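## Task

Carry plate M09 into the OUT nest so it rests level within the nest's locating features and its well A1 lies at the nest corner labelled A1; leave plates M06, M60, M90 and M66 exactly as they were at the start. The result only counts if it holds without the robot, so release the plate and pull the gripper away at the end.

## Robot and tools

ROBOT. A single four-axis SCARA plate handler: a vertical lift, shoulder, elbow and wrist yaw, plus a two-finger parallel gripper that always stays level (it can only rotate about vertical). The commanded point, end_effector_position, sits midway between the two rubber pads, about 2 to 3 cm back from the fingertips. Fingers point along the gripper's +x axis and separate along its y axis. Plates are told apart only by their ID labels; well A1 is at the plate's clipped corner.

FRAMES. Results report poses in the scene frame: origin on the tabletop under the arm base, +z up, +y to the left when facing along +x. Motion commands, however, are expressed in the gripper's own axes.

execute_actions. Argument actions is a list holding zero or one item. Empty list: just returns the current state (LOOK). An item {"rows": [[...]], "steps": n} runs up to 15 control steps of 1/30 s (default 15); each row is used for one step and the final row repeats if rows run out. An item {"steps": n} without rows is a wait of up to 300 steps, counted from the previous result, so your thinking time is included. Optional pictures (boolean) turns camera images on or off. Each row is five numbers, each in [-1, 1]: dx, dy, dz, rz, opening. dx, dy, dz, rz are an offset, not a pose: they are measured from the gripper pose in the latest result that reported it (before any such result in the scene, or for a second or later call within one reply, from where the robot is when the action begins), in gripper axes. Every row refers to that same base, rows do not add up. Scale: 1.0 equals 0.6 m of translation or 180 degrees of rotation; positive rz turns from +x toward +y. Opening is absolute, not an offset: +1 is fully open (0.140 m), -1 is closed but still leaves 0.066 m between pads. A full close needs at least about 0.6 s. Sending all-zero offsets is not a pause: it drives the hand back to the base pose.

move. target is one row of the same five numbers with the same offset rules and scale; speed is path top speed in m/s, 0.002 to 0.5 (default 0.25), with rotation capped at twice that value in rad/s. The path is straight, lasts 0.5 to 10 s (longer ones stop early), turns the short way, and ignores obstacles. The opening is sent when the move starts. The actual hand can lag, deviate or overshoot speed, particularly near full reach. The result adds a move: line giving the ending (done, off_target, moving, held, fault), any limits that acted (paced = pose clipped; held = some steps blocked by a check, after which the arm may surge faster than speed), and the distance left to target.

wait: seconds from 0 to 10; nothing new is commanded. zoom_image: camera (cam_head_left, cam_head_right, cam_high, cam_low, cam_wrist) and region [x0, y0, x1, y1] in that camera's pixels, top-left origin, at most 504 by 504. finished_scene: pass the current scene's number; it is final and reports whether the goal was met, then gives the next task.

CONTROL BEHAVIOUR. Each step the commanded pose is clamped to within 70 mm and 16 degrees of the measured pose, and after an action ends the arm only continues to the last clamped pose, so long moves may need follow-up commands; check the reported pose. Joints share speed and acceleration limits and stop together when reversed. Because offsets are taken from measured poses, repeating a small offset into a rigid surface does not press harder, but into something yielding it goes further.

RESULT LINES. State line: end_effector_position (m) and end_effector_quat_wxyz; the printed position can be somewhat off, worse far out. Joint positions: lift (m, 0.000 to 0.550), shoulder (-2.000 to 2.000 rad), elbow (-2.800 to 2.800 rad), wrist yaw (-12.566 to 12.566 rad), then pad gap (m). Keep the elbow more than 0.4 rad away from 0 or the arm may fold and fault. grip_measured: measured opening on the command scale (may carry a constant error up to about 1 mm). "pose unreachable" means a clearance check altered or blocked the command; HELD flags steps where that happened. Hand target (when shown) is where the controller is currently heading. MOTOR HOT appears from 85 °C; at 100 °C an OVER-TEMPERATURE FAULT brakes the arm until it cools. Holding loads heats motors, even while you think.

GRIPPING. Fingers go to the commanded opening except near the ends of the range. To hold a plate, command about 0.04 below grip_measured for a firm grip, less for a lighter one. Pad force is roughly 18 N (possibly less); a quick close can squeeze harder or even bounce open. Held parts may occasionally get a short tug.

LOADS AND FAULTS. Load limits: lift 55.8 N, shoulder 8.37 N m, elbow 4.18 N m, wrist yaw 1.39 N m, including held weight. Hitting one stops the arm 10 s and cancels the rest of the call.

AVOID. Knocking or dropping anything off the table (ends the scene), dropped or slipping plates, slamming, fast contacts and targets set far beyond a contact point, since speed and overshoot both raise contact force. Disturbing the other plates counts against the goal. The simulation keeps running while you reply, and efficient, low-effort motion is preferred.

Each tool is called after "Call:" by a JSON object that holds its "method" and its "body".

## Session

Call:
{"method": "execute_actions", "body": {"actions": []}}

Scene clock: 0.00 s of 7200.00 s.
end_effector_position=(+0.6800, -0.2510, +0.1948) grip_measured=+0.99 end_effector_quat_wxyz=(+0.856, +0.000, +0.000, -0.517)
Joint positions: [ 0.19   0.173  2.151 -3.411  0.14 ]
Hand target: +0.680, -0.251, +0.195; +0.856, +0.000, +0.000, -0.517

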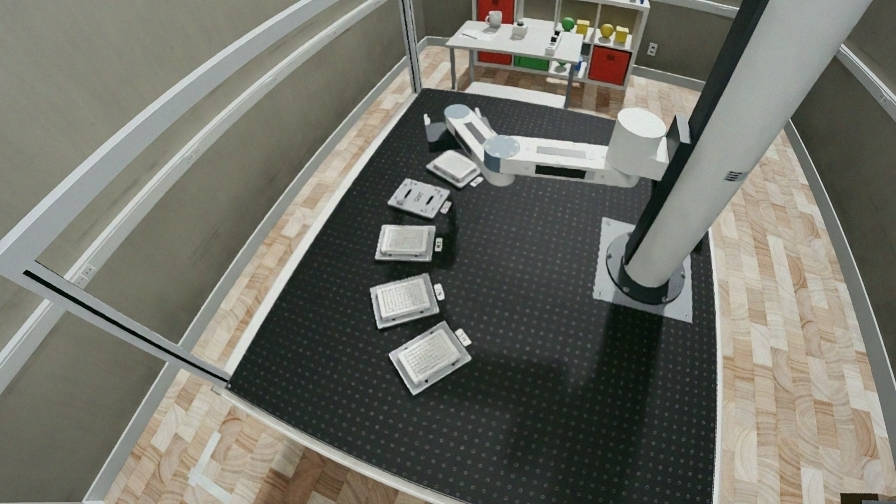

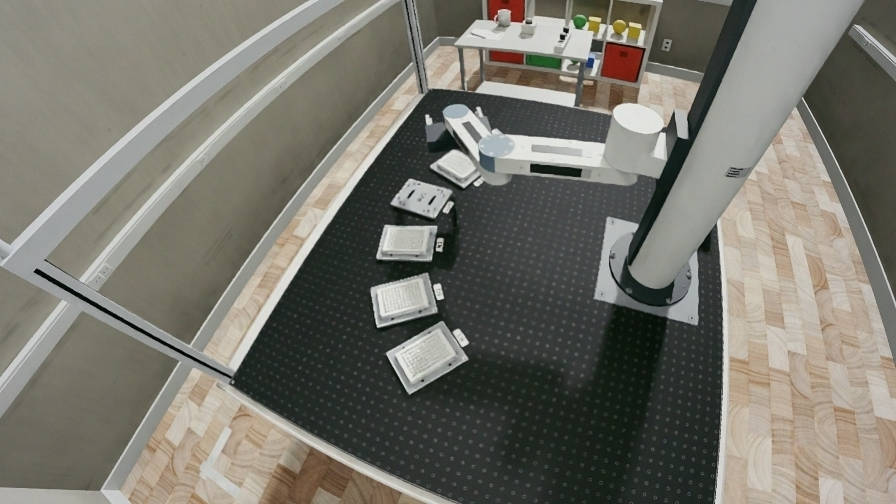

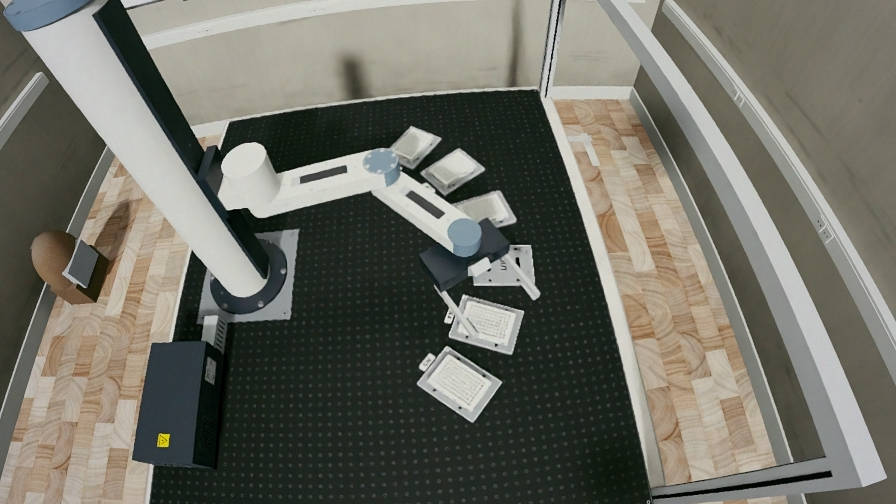

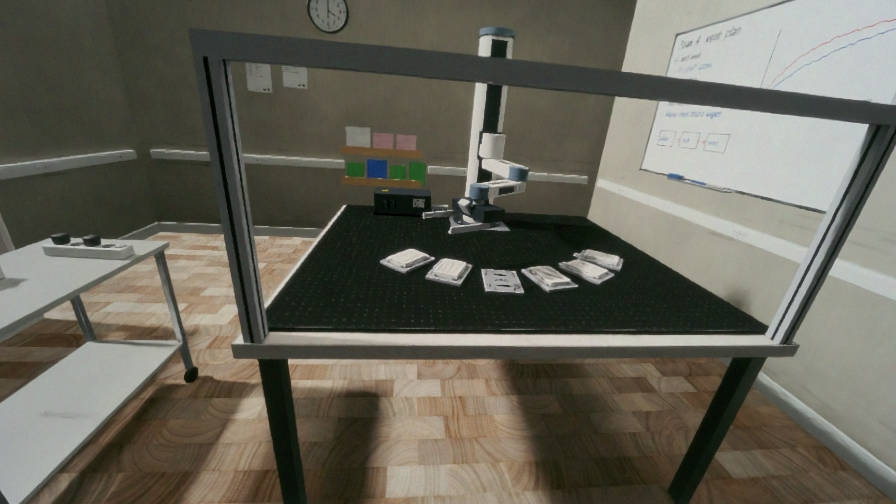

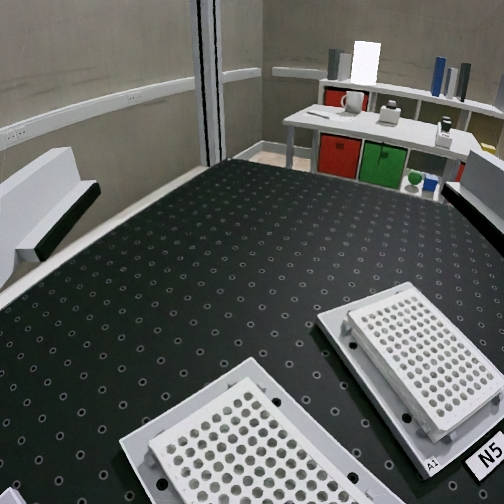

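Call:
{"method": "zoom_image", "body": {"camera": "cam_head_left", "region": [340,90,540,400]}}

Call:
{"method": "zoom_image", "body": {"camera": "cam_high", "region": [360,110,580,440]}}

Call:
{"method": "zoom_image", "body": {"camera": "cam_low", "region": [360,220,660,320]}}

Region (340, 90, 540, 400) of cam_head_left's 896x504 image, scaled by 1.626, with more detail than that image has; it fills the left 325 columns of this view, and the rest is white.

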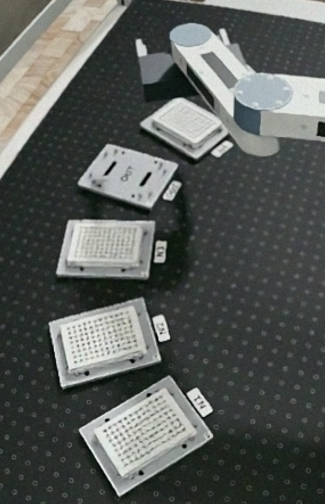

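Region (360, 110, 580, 440) of cam_high's 896x504 image, scaled by 1.527, with more detail than that image has.

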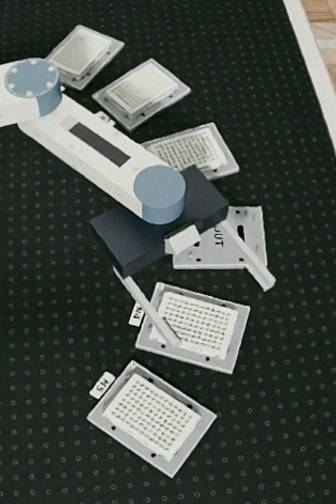

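Region (360, 220, 660, 320) of cam_low's 896x504 image, scaled by 1.680, with more detail than that image has.

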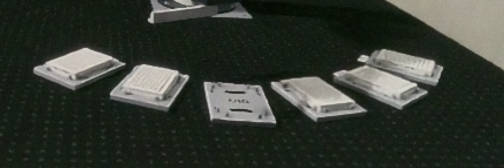

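Call:
{"method": "zoom_image", "body": {"camera": "cam_low", "region": [370,240,510,300]}}

Call:
{"method": "zoom_image", "body": {"camera": "cam_low", "region": [510,240,640,300]}}

Call:
{"method": "zoom_image", "body": {"camera": "cam_head_left", "region": [360,170,490,400]}}

Region (370, 240, 510, 300) of cam_low's 896x504 image, scaled by 3.600, with more detail than that image has; it fills the top 216 rows of this view, and the rest is white.

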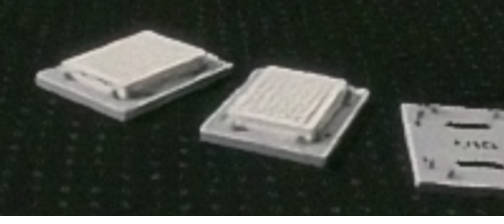

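Region (510, 240, 640, 300) of cam_low's 896x504 image, scaled by 3.877, with more detail than that image has; it fills the top 233 rows of this view, and the rest is white.

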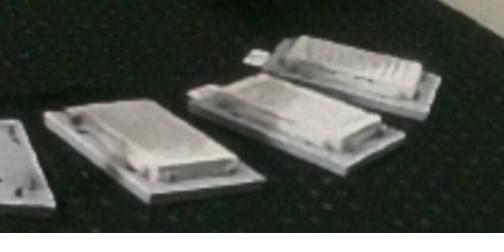

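Region (360, 170, 490, 400) of cam_head_left's 896x504 image, scaled by 2.191, with more detail than that image has; it fills the left 285 columns of this view, and the rest is white.

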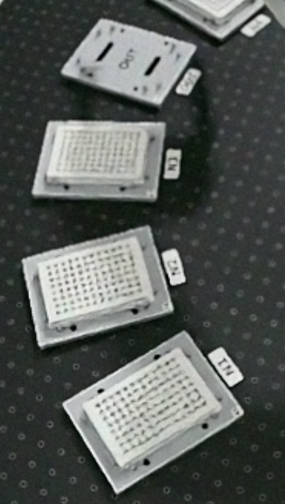

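Call:
{"method": "move", "body": {"target": [-0.272,-0.157,-0.125,0.26,1], "speed": 0.4}}

Scene clock: 9.67 s of 7200.00 s.
end_effector_position=(+0.5206, -0.1503, +0.1198) grip_measured=+0.99 end_effector_quat_wxyz=(+0.991, +0.000, +0.000, -0.135)
Joint positions: [ 0.115  0.458  0.944 -1.673  0.14 ]
Hand target: +0.521, -0.150, +0.120; +0.991, +0.000, +0.000, -0.135
Off the commanded pose: 0.000 m, 0 deg.
After step 90, 5.23 s passed at rest.
move: done
camera_calibration (this result's frames):
cam_wrist: T_world_to_cam=[[-0.270712, -0.962645, -0.00535741, 0.00643688], [-0.580409, 0.167656, -0.79688, 0.409942], [0.768011, -0.212616, -0.604114, -0.2643], [0, 0, 0, 1]] pos_world=[0.442662, -0.118727, 0.167042]

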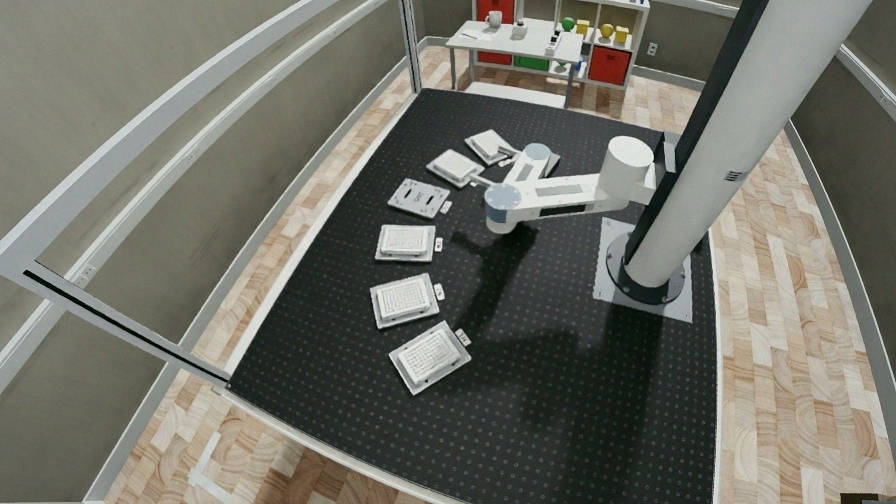

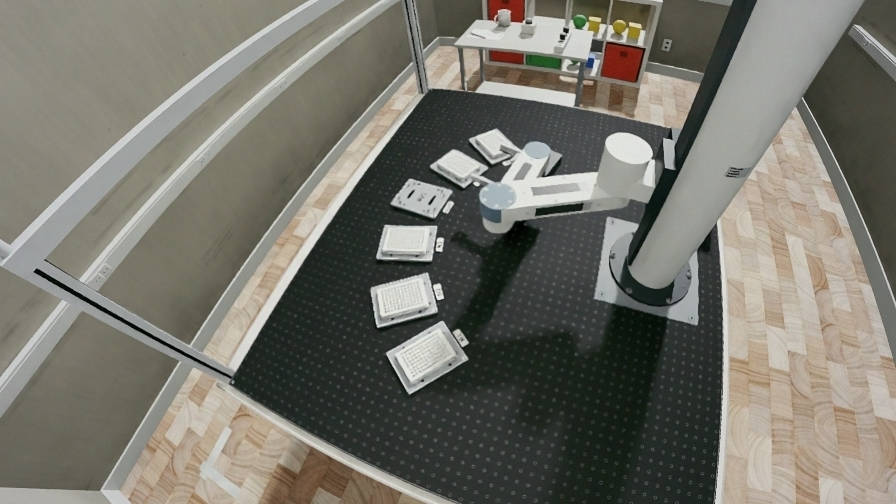

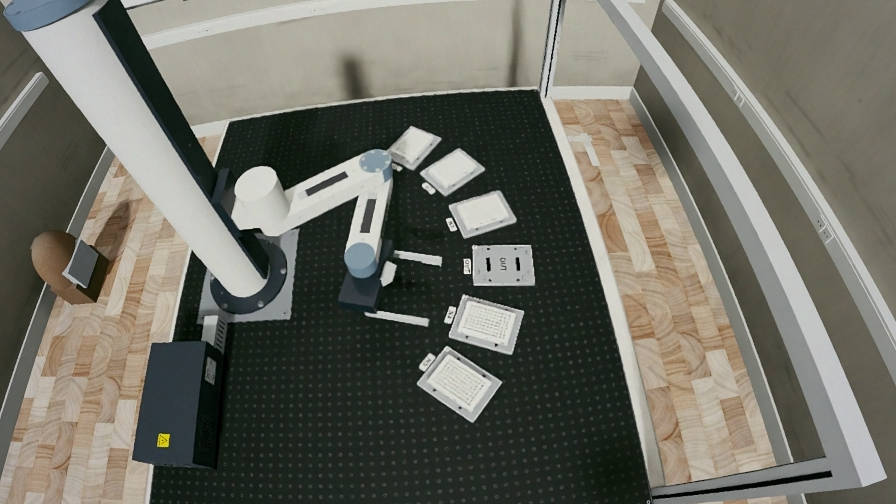

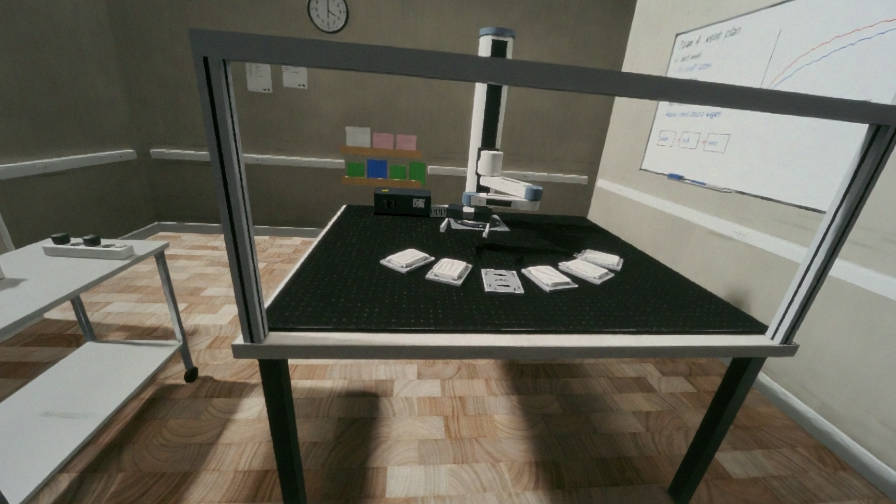

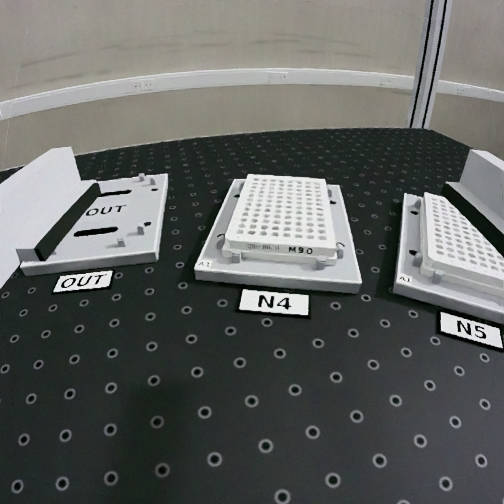

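Call:
{"method": "move", "body": {"target": [-0.05,-0.1,0,-0.12,1], "speed": 0.4}}

Call:
{"method": "zoom_image", "body": {"camera": "cam_wrist", "region": [150,180,400,320]}}

Scene clock: 11.87 s of 7200.00 s.
end_effector_position=(+0.4756, -0.2001, +0.1198) grip_measured=+0.99 end_effector_quat_wxyz=(+0.948, +0.000, +0.000, -0.318)
Joint positions: [ 0.115  0.424  0.868 -1.94   0.14 ]
Hand target: +0.476, -0.200, +0.120; +0.948, +0.000, +0.000, -0.318
Off the commanded pose: 0.000 m, 0 deg.
move: done
camera_calibration (this result's frames):
cam_wrist: T_world_to_cam=[[-0.606068, -0.795395, -0.00535741, 0.139324], [-0.477936, 0.369541, -0.79688, 0.383824], [0.635813, -0.480403, -0.604114, -0.231024], [0, 0, 0, 1]] pos_world=[0.414771, -0.142006, 0.167043]

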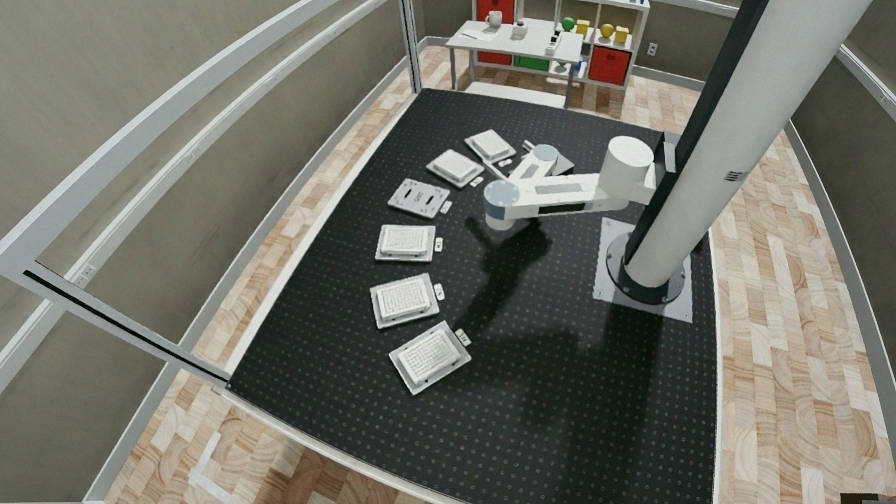

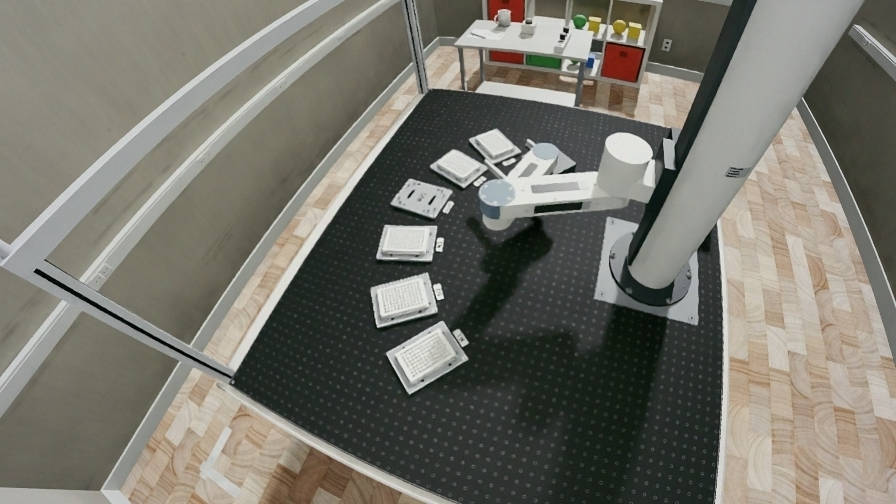

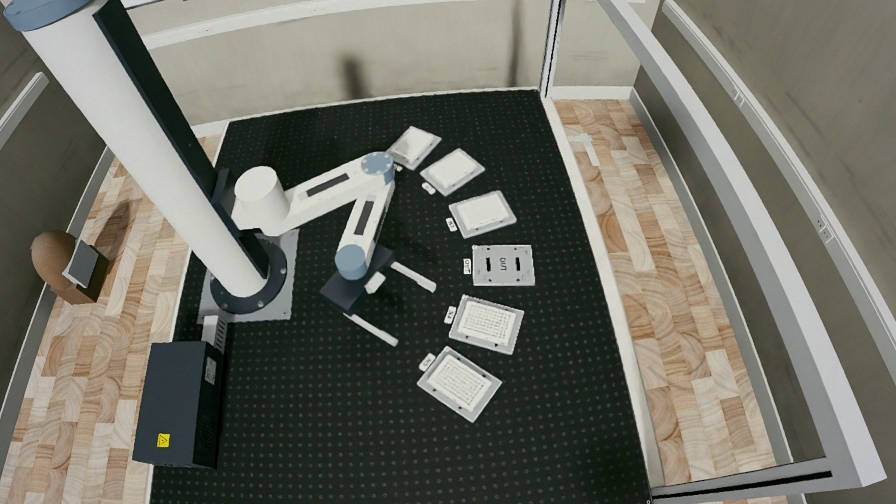

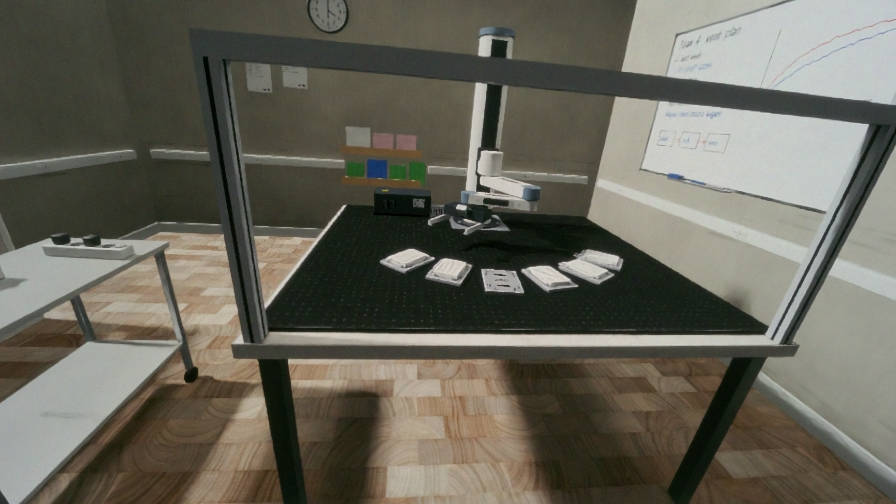

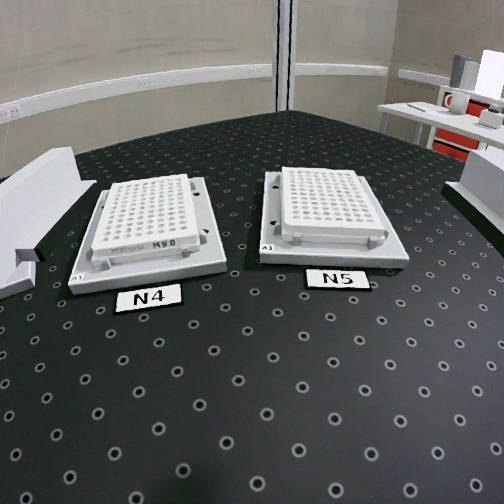

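Region (150, 180, 400, 320) of cam_wrist's 504x504 image, scaled by 2.016, with more detail than that image has; it fills the top 282 rows of this view, and the rest is white.

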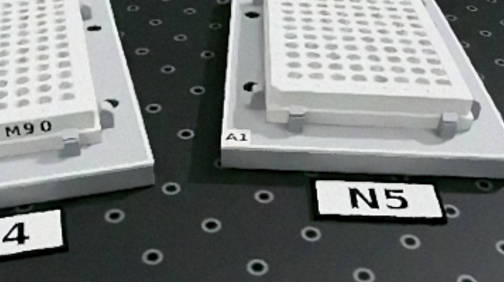

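Call:
{"method": "move", "body": {"target": [-0.295,0.405,0,0.31,1], "speed": 0.4}}

Scene clock: 17.20 s of 7200.00 s.
end_effector_position=(+0.4812, +0.1006, +0.1198) grip_measured=+0.99 end_effector_quat_wxyz=(+0.987, +0.000, +0.000, +0.162)
Joint positions: [ 0.115  1.323  0.7   -1.697  0.14 ]
Hand target: +0.481, +0.100, +0.120; +0.987, +0.000, +0.000, +0.162
Off the commanded pose: 0.000 m, 0 deg.
After step 90, 0.70 s passed at rest.
move: done
camera_calibration (this result's frames):
cam_wrist: T_world_to_cam=[[0.317807, -0.94814, -0.00535741, -0.0474146], [-0.574158, -0.18795, -0.79688, 0.377757], [0.754547, 0.25633, -0.604114, -0.221357], [0, 0, 0, 1]] pos_world=[0.398985, 0.0827841, 0.167048]

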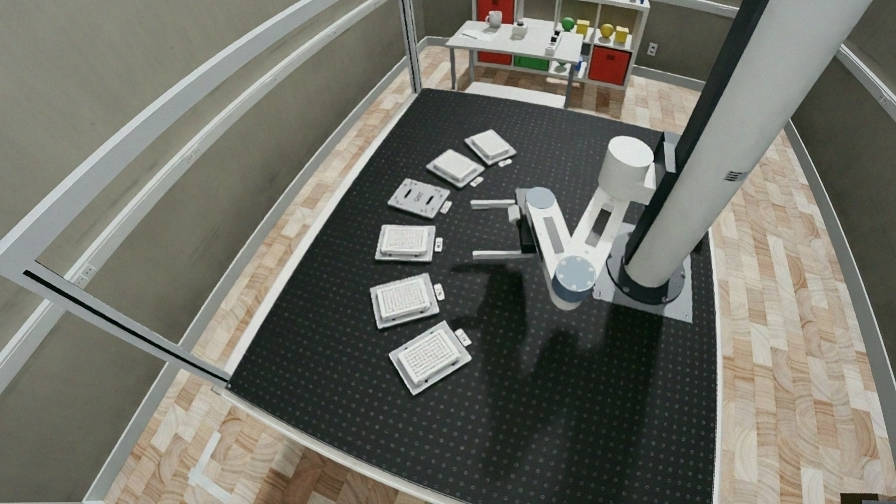

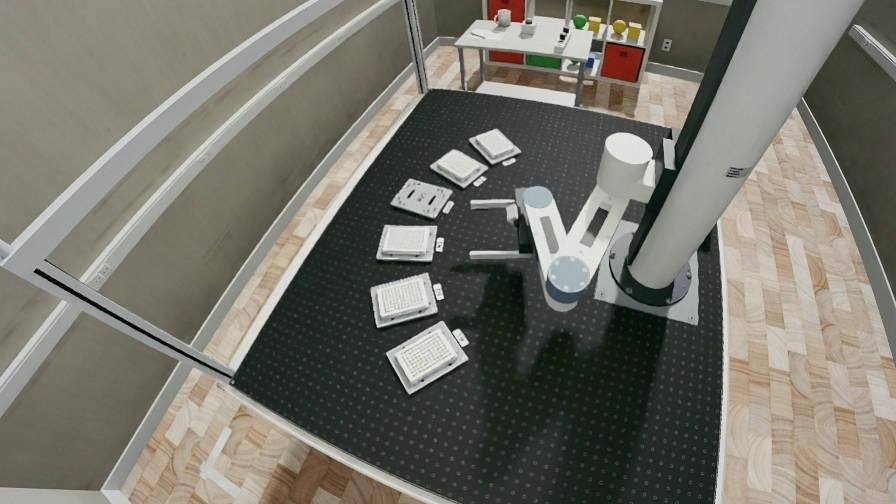

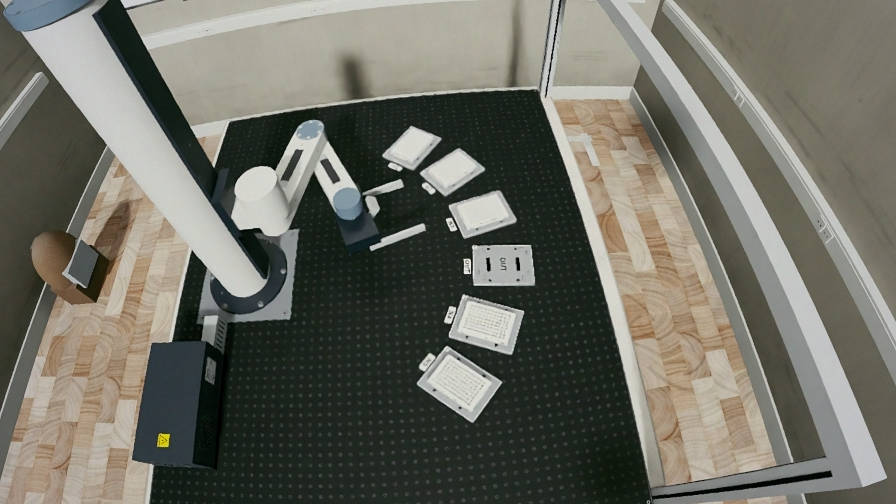

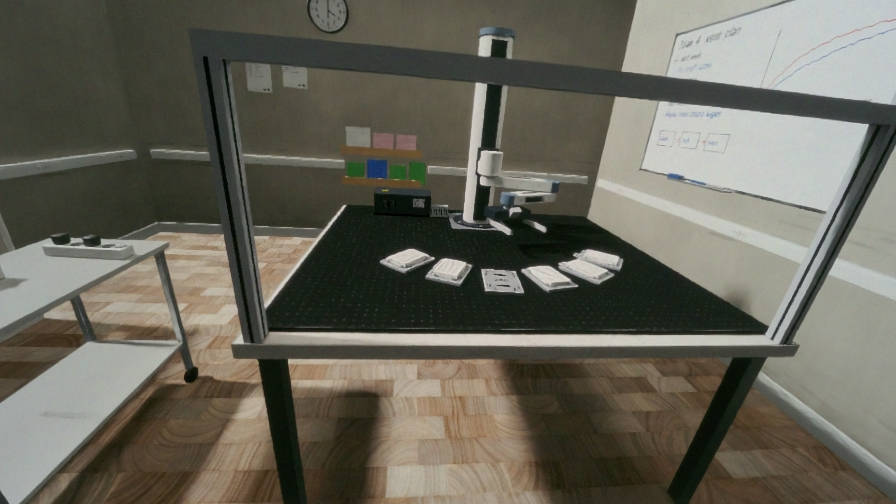

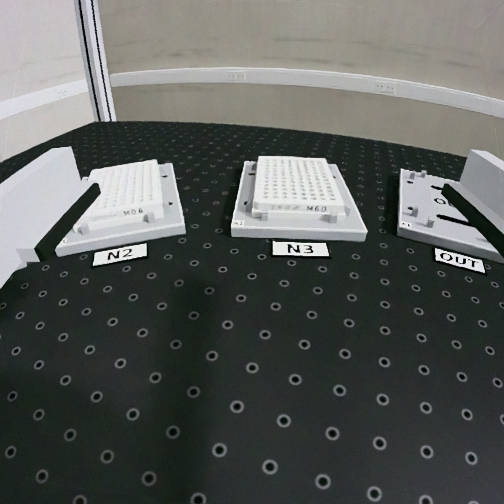

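Call:
{"method": "zoom_image", "body": {"camera": "cam_wrist", "region": [50,150,380,270]}}

Region (50, 150, 380, 270) of cam_wrist's 504x504 image, scaled by 1.527, with more detail than that image has; it fills the top 183 rows of this view, and the rest is white.

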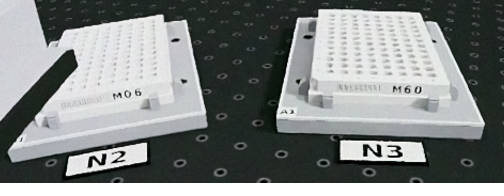

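Call:
{"method": "move", "body": {"target": [0.022,0.168,0,0.14,1], "speed": 0.4}}

Call:
{"method": "zoom_image", "body": {"camera": "cam_wrist", "region": [100,140,400,300]}}

Scene clock: 21.53 s of 7200.00 s.
end_effector_position=(+0.4614, +0.2003, +0.1198) grip_measured=+0.99 end_effector_quat_wxyz=(+0.927, +0.000, +0.000, +0.374)
Joint positions: [ 0.115  1.491  0.828 -1.552  0.14 ]
Hand target: +0.461, +0.200, +0.120; +0.928, +0.000, +0.000, +0.374
Off the commanded pose: 0.000 m, 0 deg.
After step 90, 0.40 s passed at rest.
move: done
camera_calibration (this result's frames):
cam_wrist: T_world_to_cam=[[0.691522, -0.722335, -0.00535741, -0.164171], [-0.439338, -0.414687, -0.79688, 0.368344], [0.573392, 0.553414, -0.604114, -0.207904], [0, 0, 0, 1]] pos_world=[0.394566, 0.149218, 0.167048]

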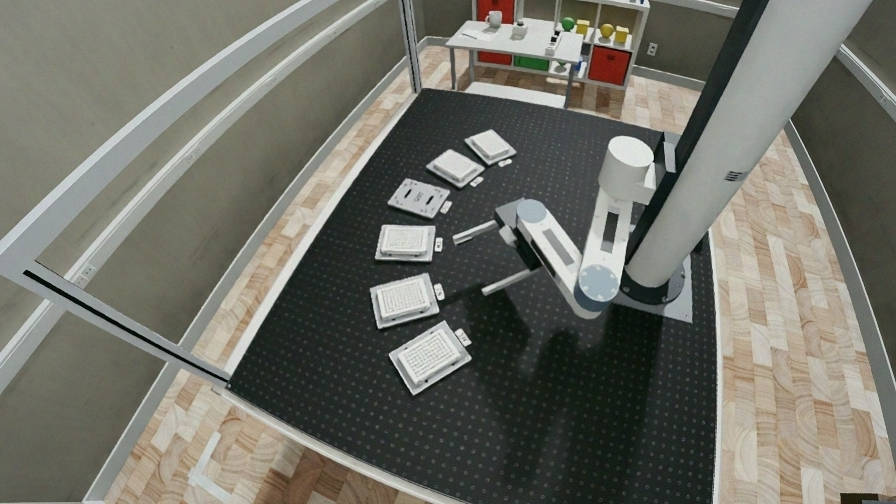

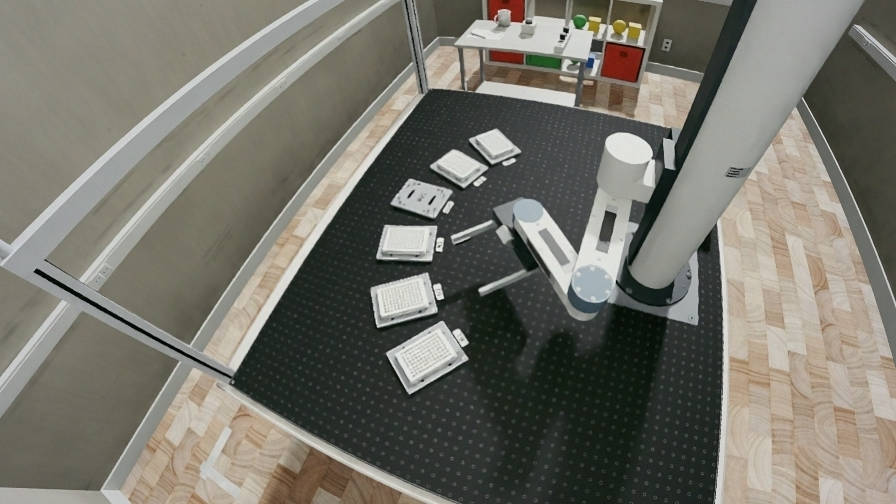

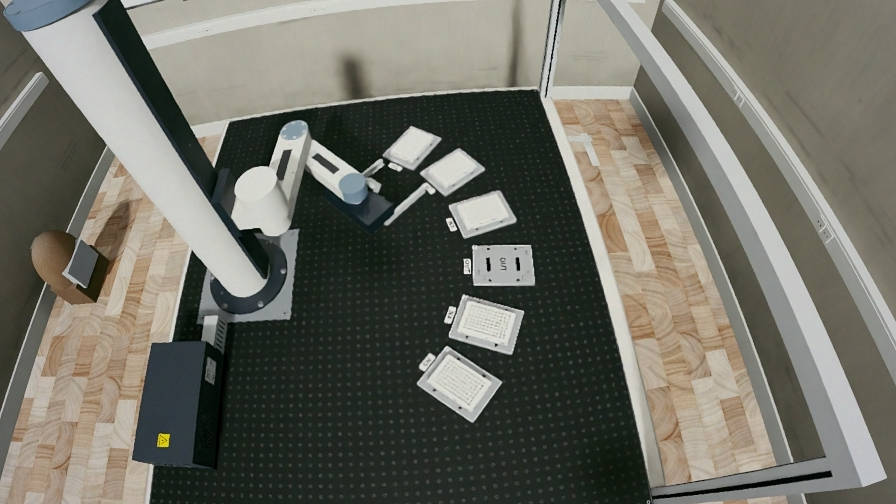

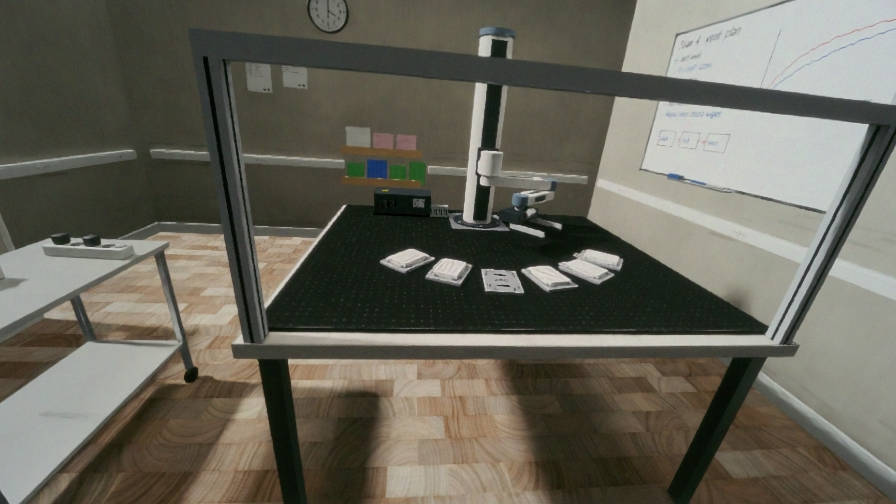

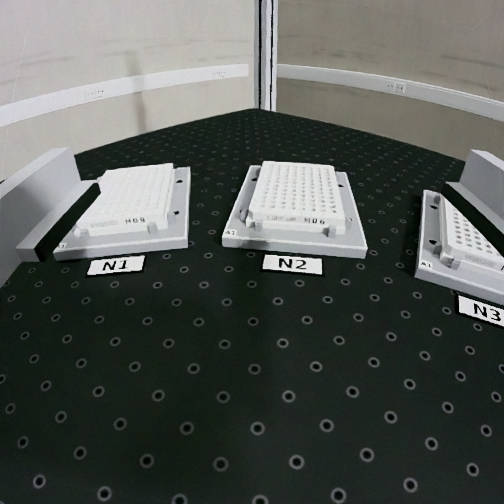

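Region (100, 140, 400, 300) of cam_wrist's 504x504 image, scaled by 1.680, with more detail than that image has; it fills the top 269 rows of this view, and the rest is white.

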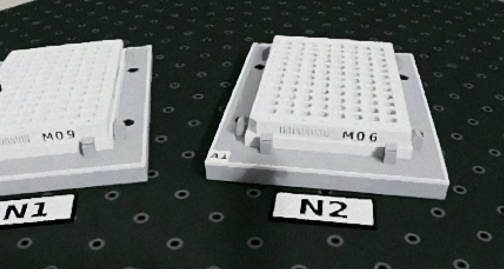

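Call:
{"method": "move", "body": {"target": [-0.018,0.142,0,0.06,1], "speed": 0.4}}

Scene clock: 25.43 s of 7200.00 s.
end_effector_position=(+0.3944, +0.2543, +0.1198) grip_measured=+0.99 end_effector_quat_wxyz=(+0.888, +0.000, +0.000, +0.460)
Joint positions: [ 0.115  1.79   0.762 -1.597  0.14 ]
Hand target: +0.395, +0.254, +0.120; +0.888, +0.000, +0.000, +0.460
Off the commanded pose: 0.000 m, 0 deg.
After step 90, 0.13 s passed at rest.
move: done
camera_calibration (this result's frames):
cam_wrist: T_world_to_cam=[[0.814971, -0.579477, -0.00535741, -0.163927], [-0.35356, -0.489876, -0.79688, 0.346586], [0.459149, 0.651328, -0.604114, -0.179206], [0, 0, 0, 1]] pos_world=[0.338417, 0.191514, 0.167049]

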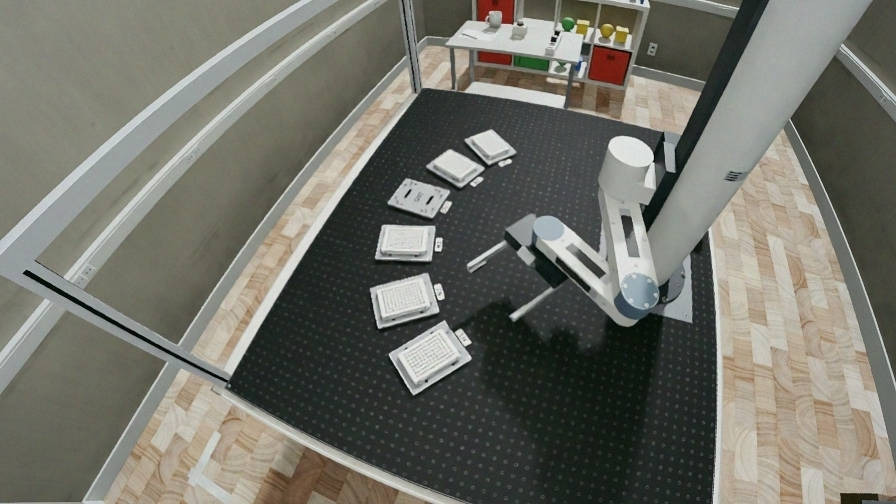

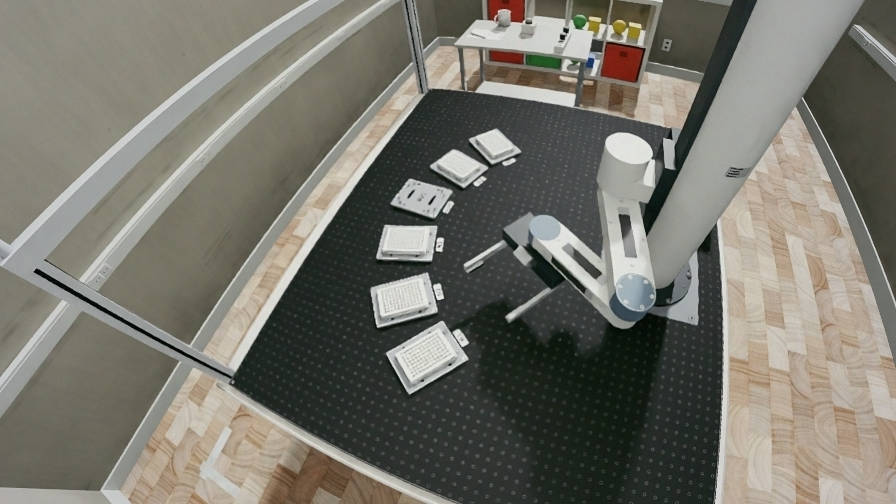

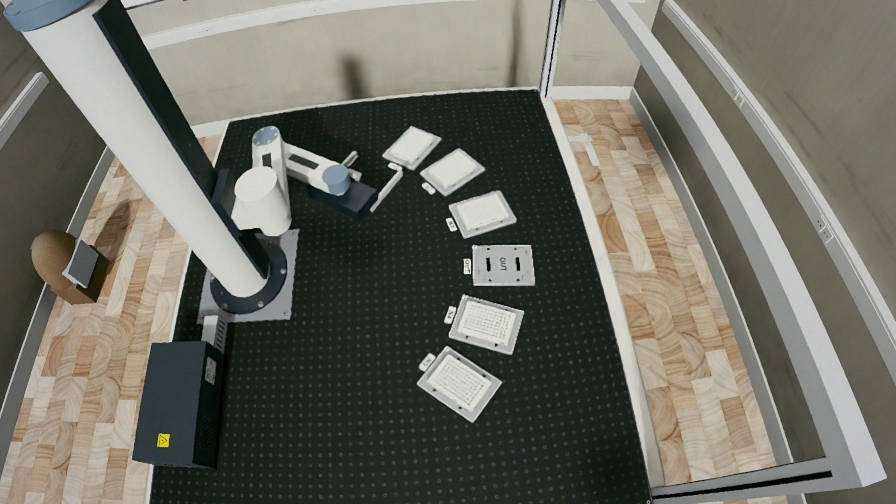

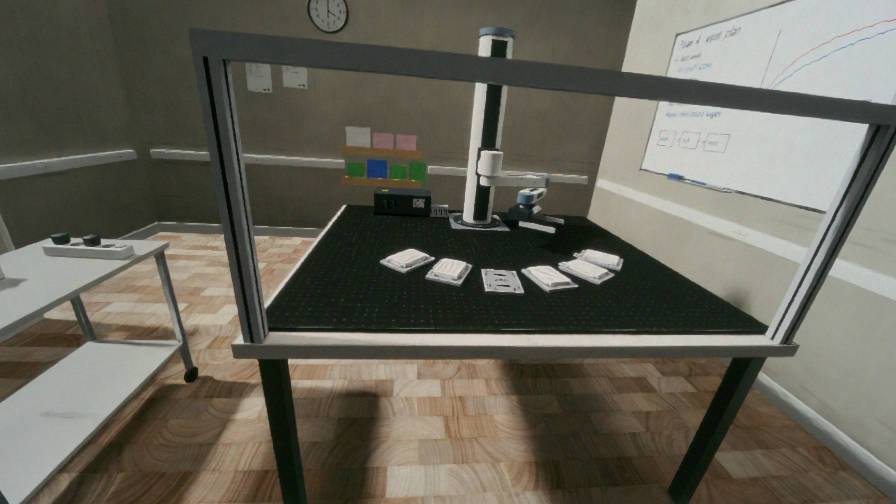

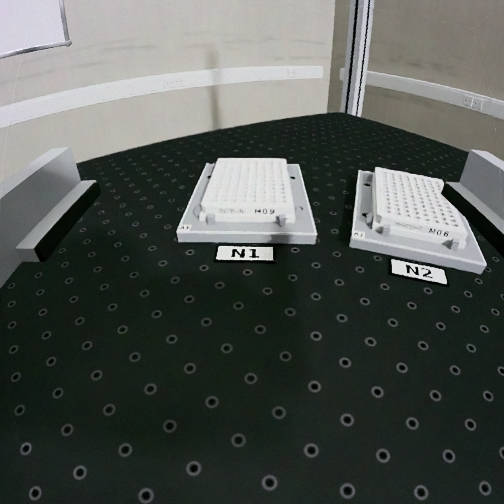

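Call:
{"method": "zoom_image", "body": {"camera": "cam_wrist", "region": [170,145,330,255]}}

Region (170, 145, 330, 255) of cam_wrist's 504x504 image, scaled by 3.150, with more detail than that image has; it fills the top 346 rows of this view, and the rest is white.

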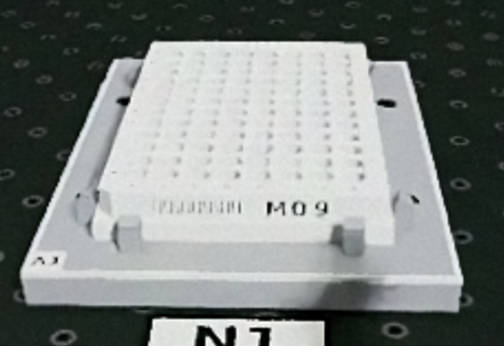

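Call:
{"method": "move", "body": {"target": [0.15,0.018,-0.05,-0.004,1], "speed": 0.4}}

Scene clock: 33.77 s of 7200.00 s.
end_effector_position=(+0.4375, +0.3341, +0.0897) grip_measured=+0.99 end_effector_quat_wxyz=(+0.891, +0.000, +0.000, +0.454)
Joint positions: [ 0.085  1.763  1.151 -1.971  0.14 ]
Hand target: +0.438, +0.334, +0.090; +0.891, +0.000, +0.000, +0.454
Off the commanded pose: 0.000 m, 0 deg.
After step 90, 4.60 s passed at rest.
move: done
camera_calibration (this result's frames):
cam_wrist: T_world_to_cam=[[0.807879, -0.589324, -0.00535741, -0.14658], [-0.359478, -0.485549, -0.79688, 0.378102], [0.467019, 0.645708, -0.604114, -0.270705], [0, 0, 0, 1]] pos_world=[0.380762, 0.272001, 0.13698]

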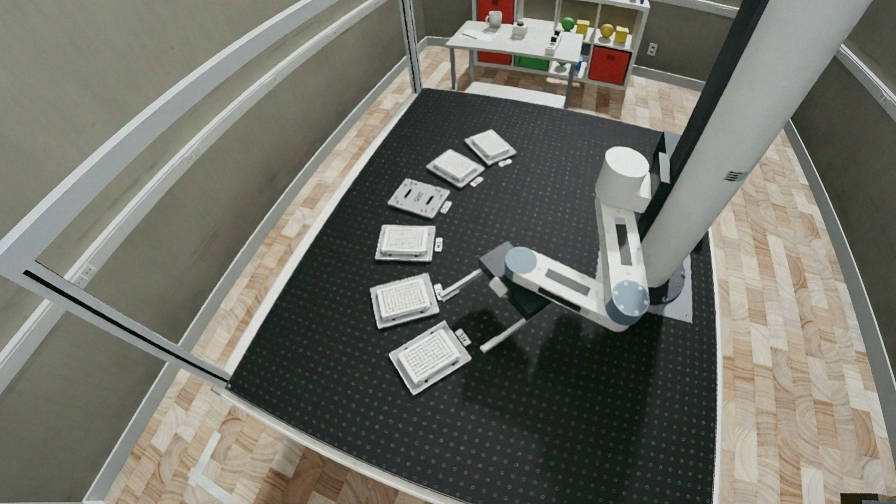

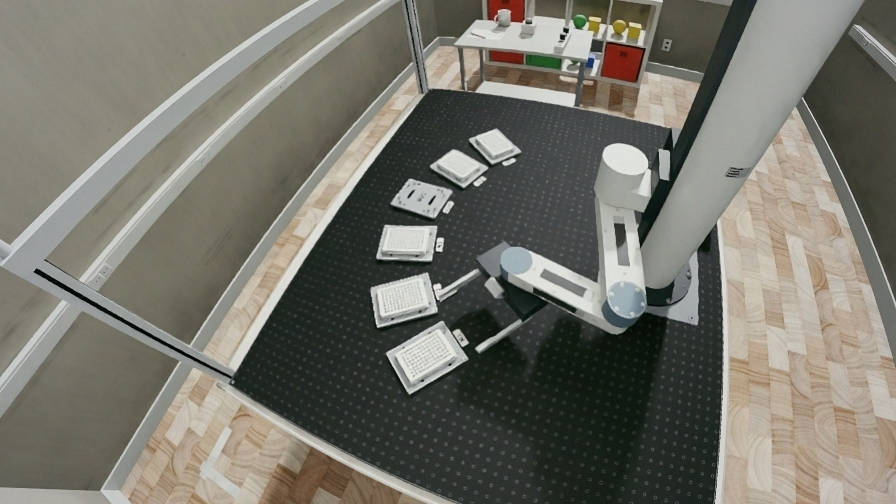

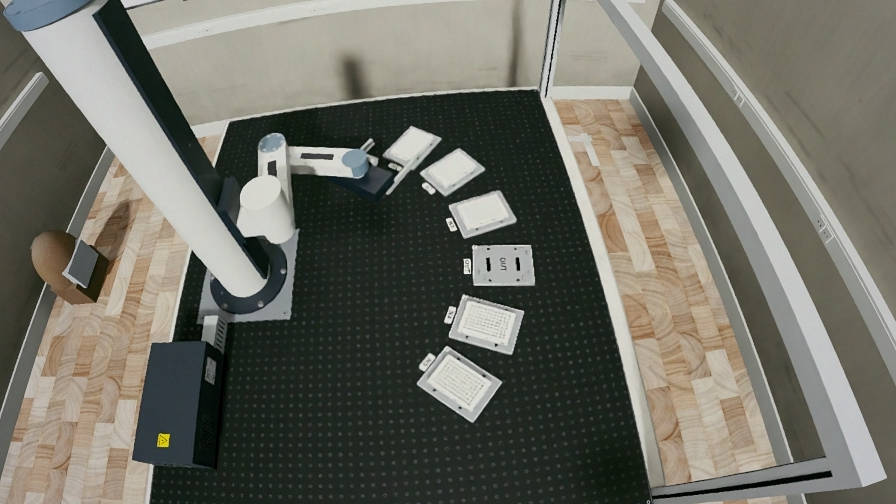

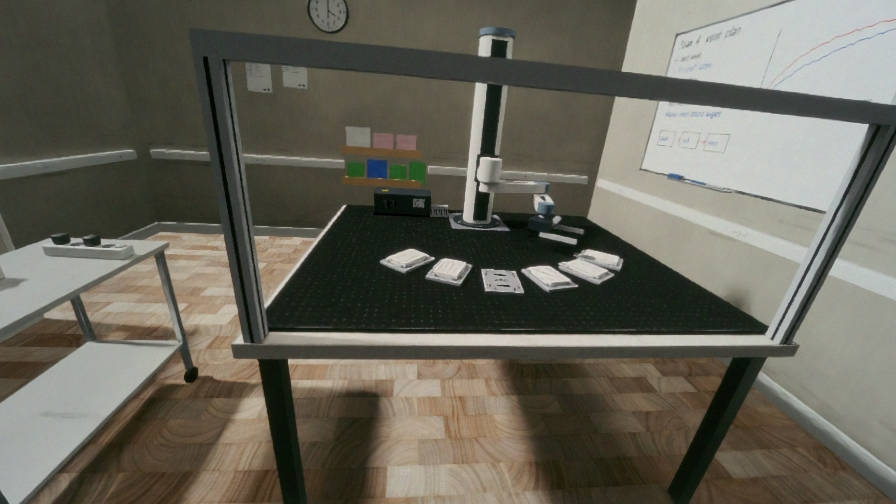

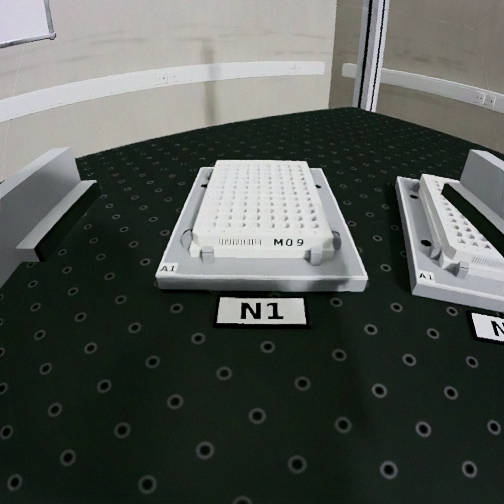

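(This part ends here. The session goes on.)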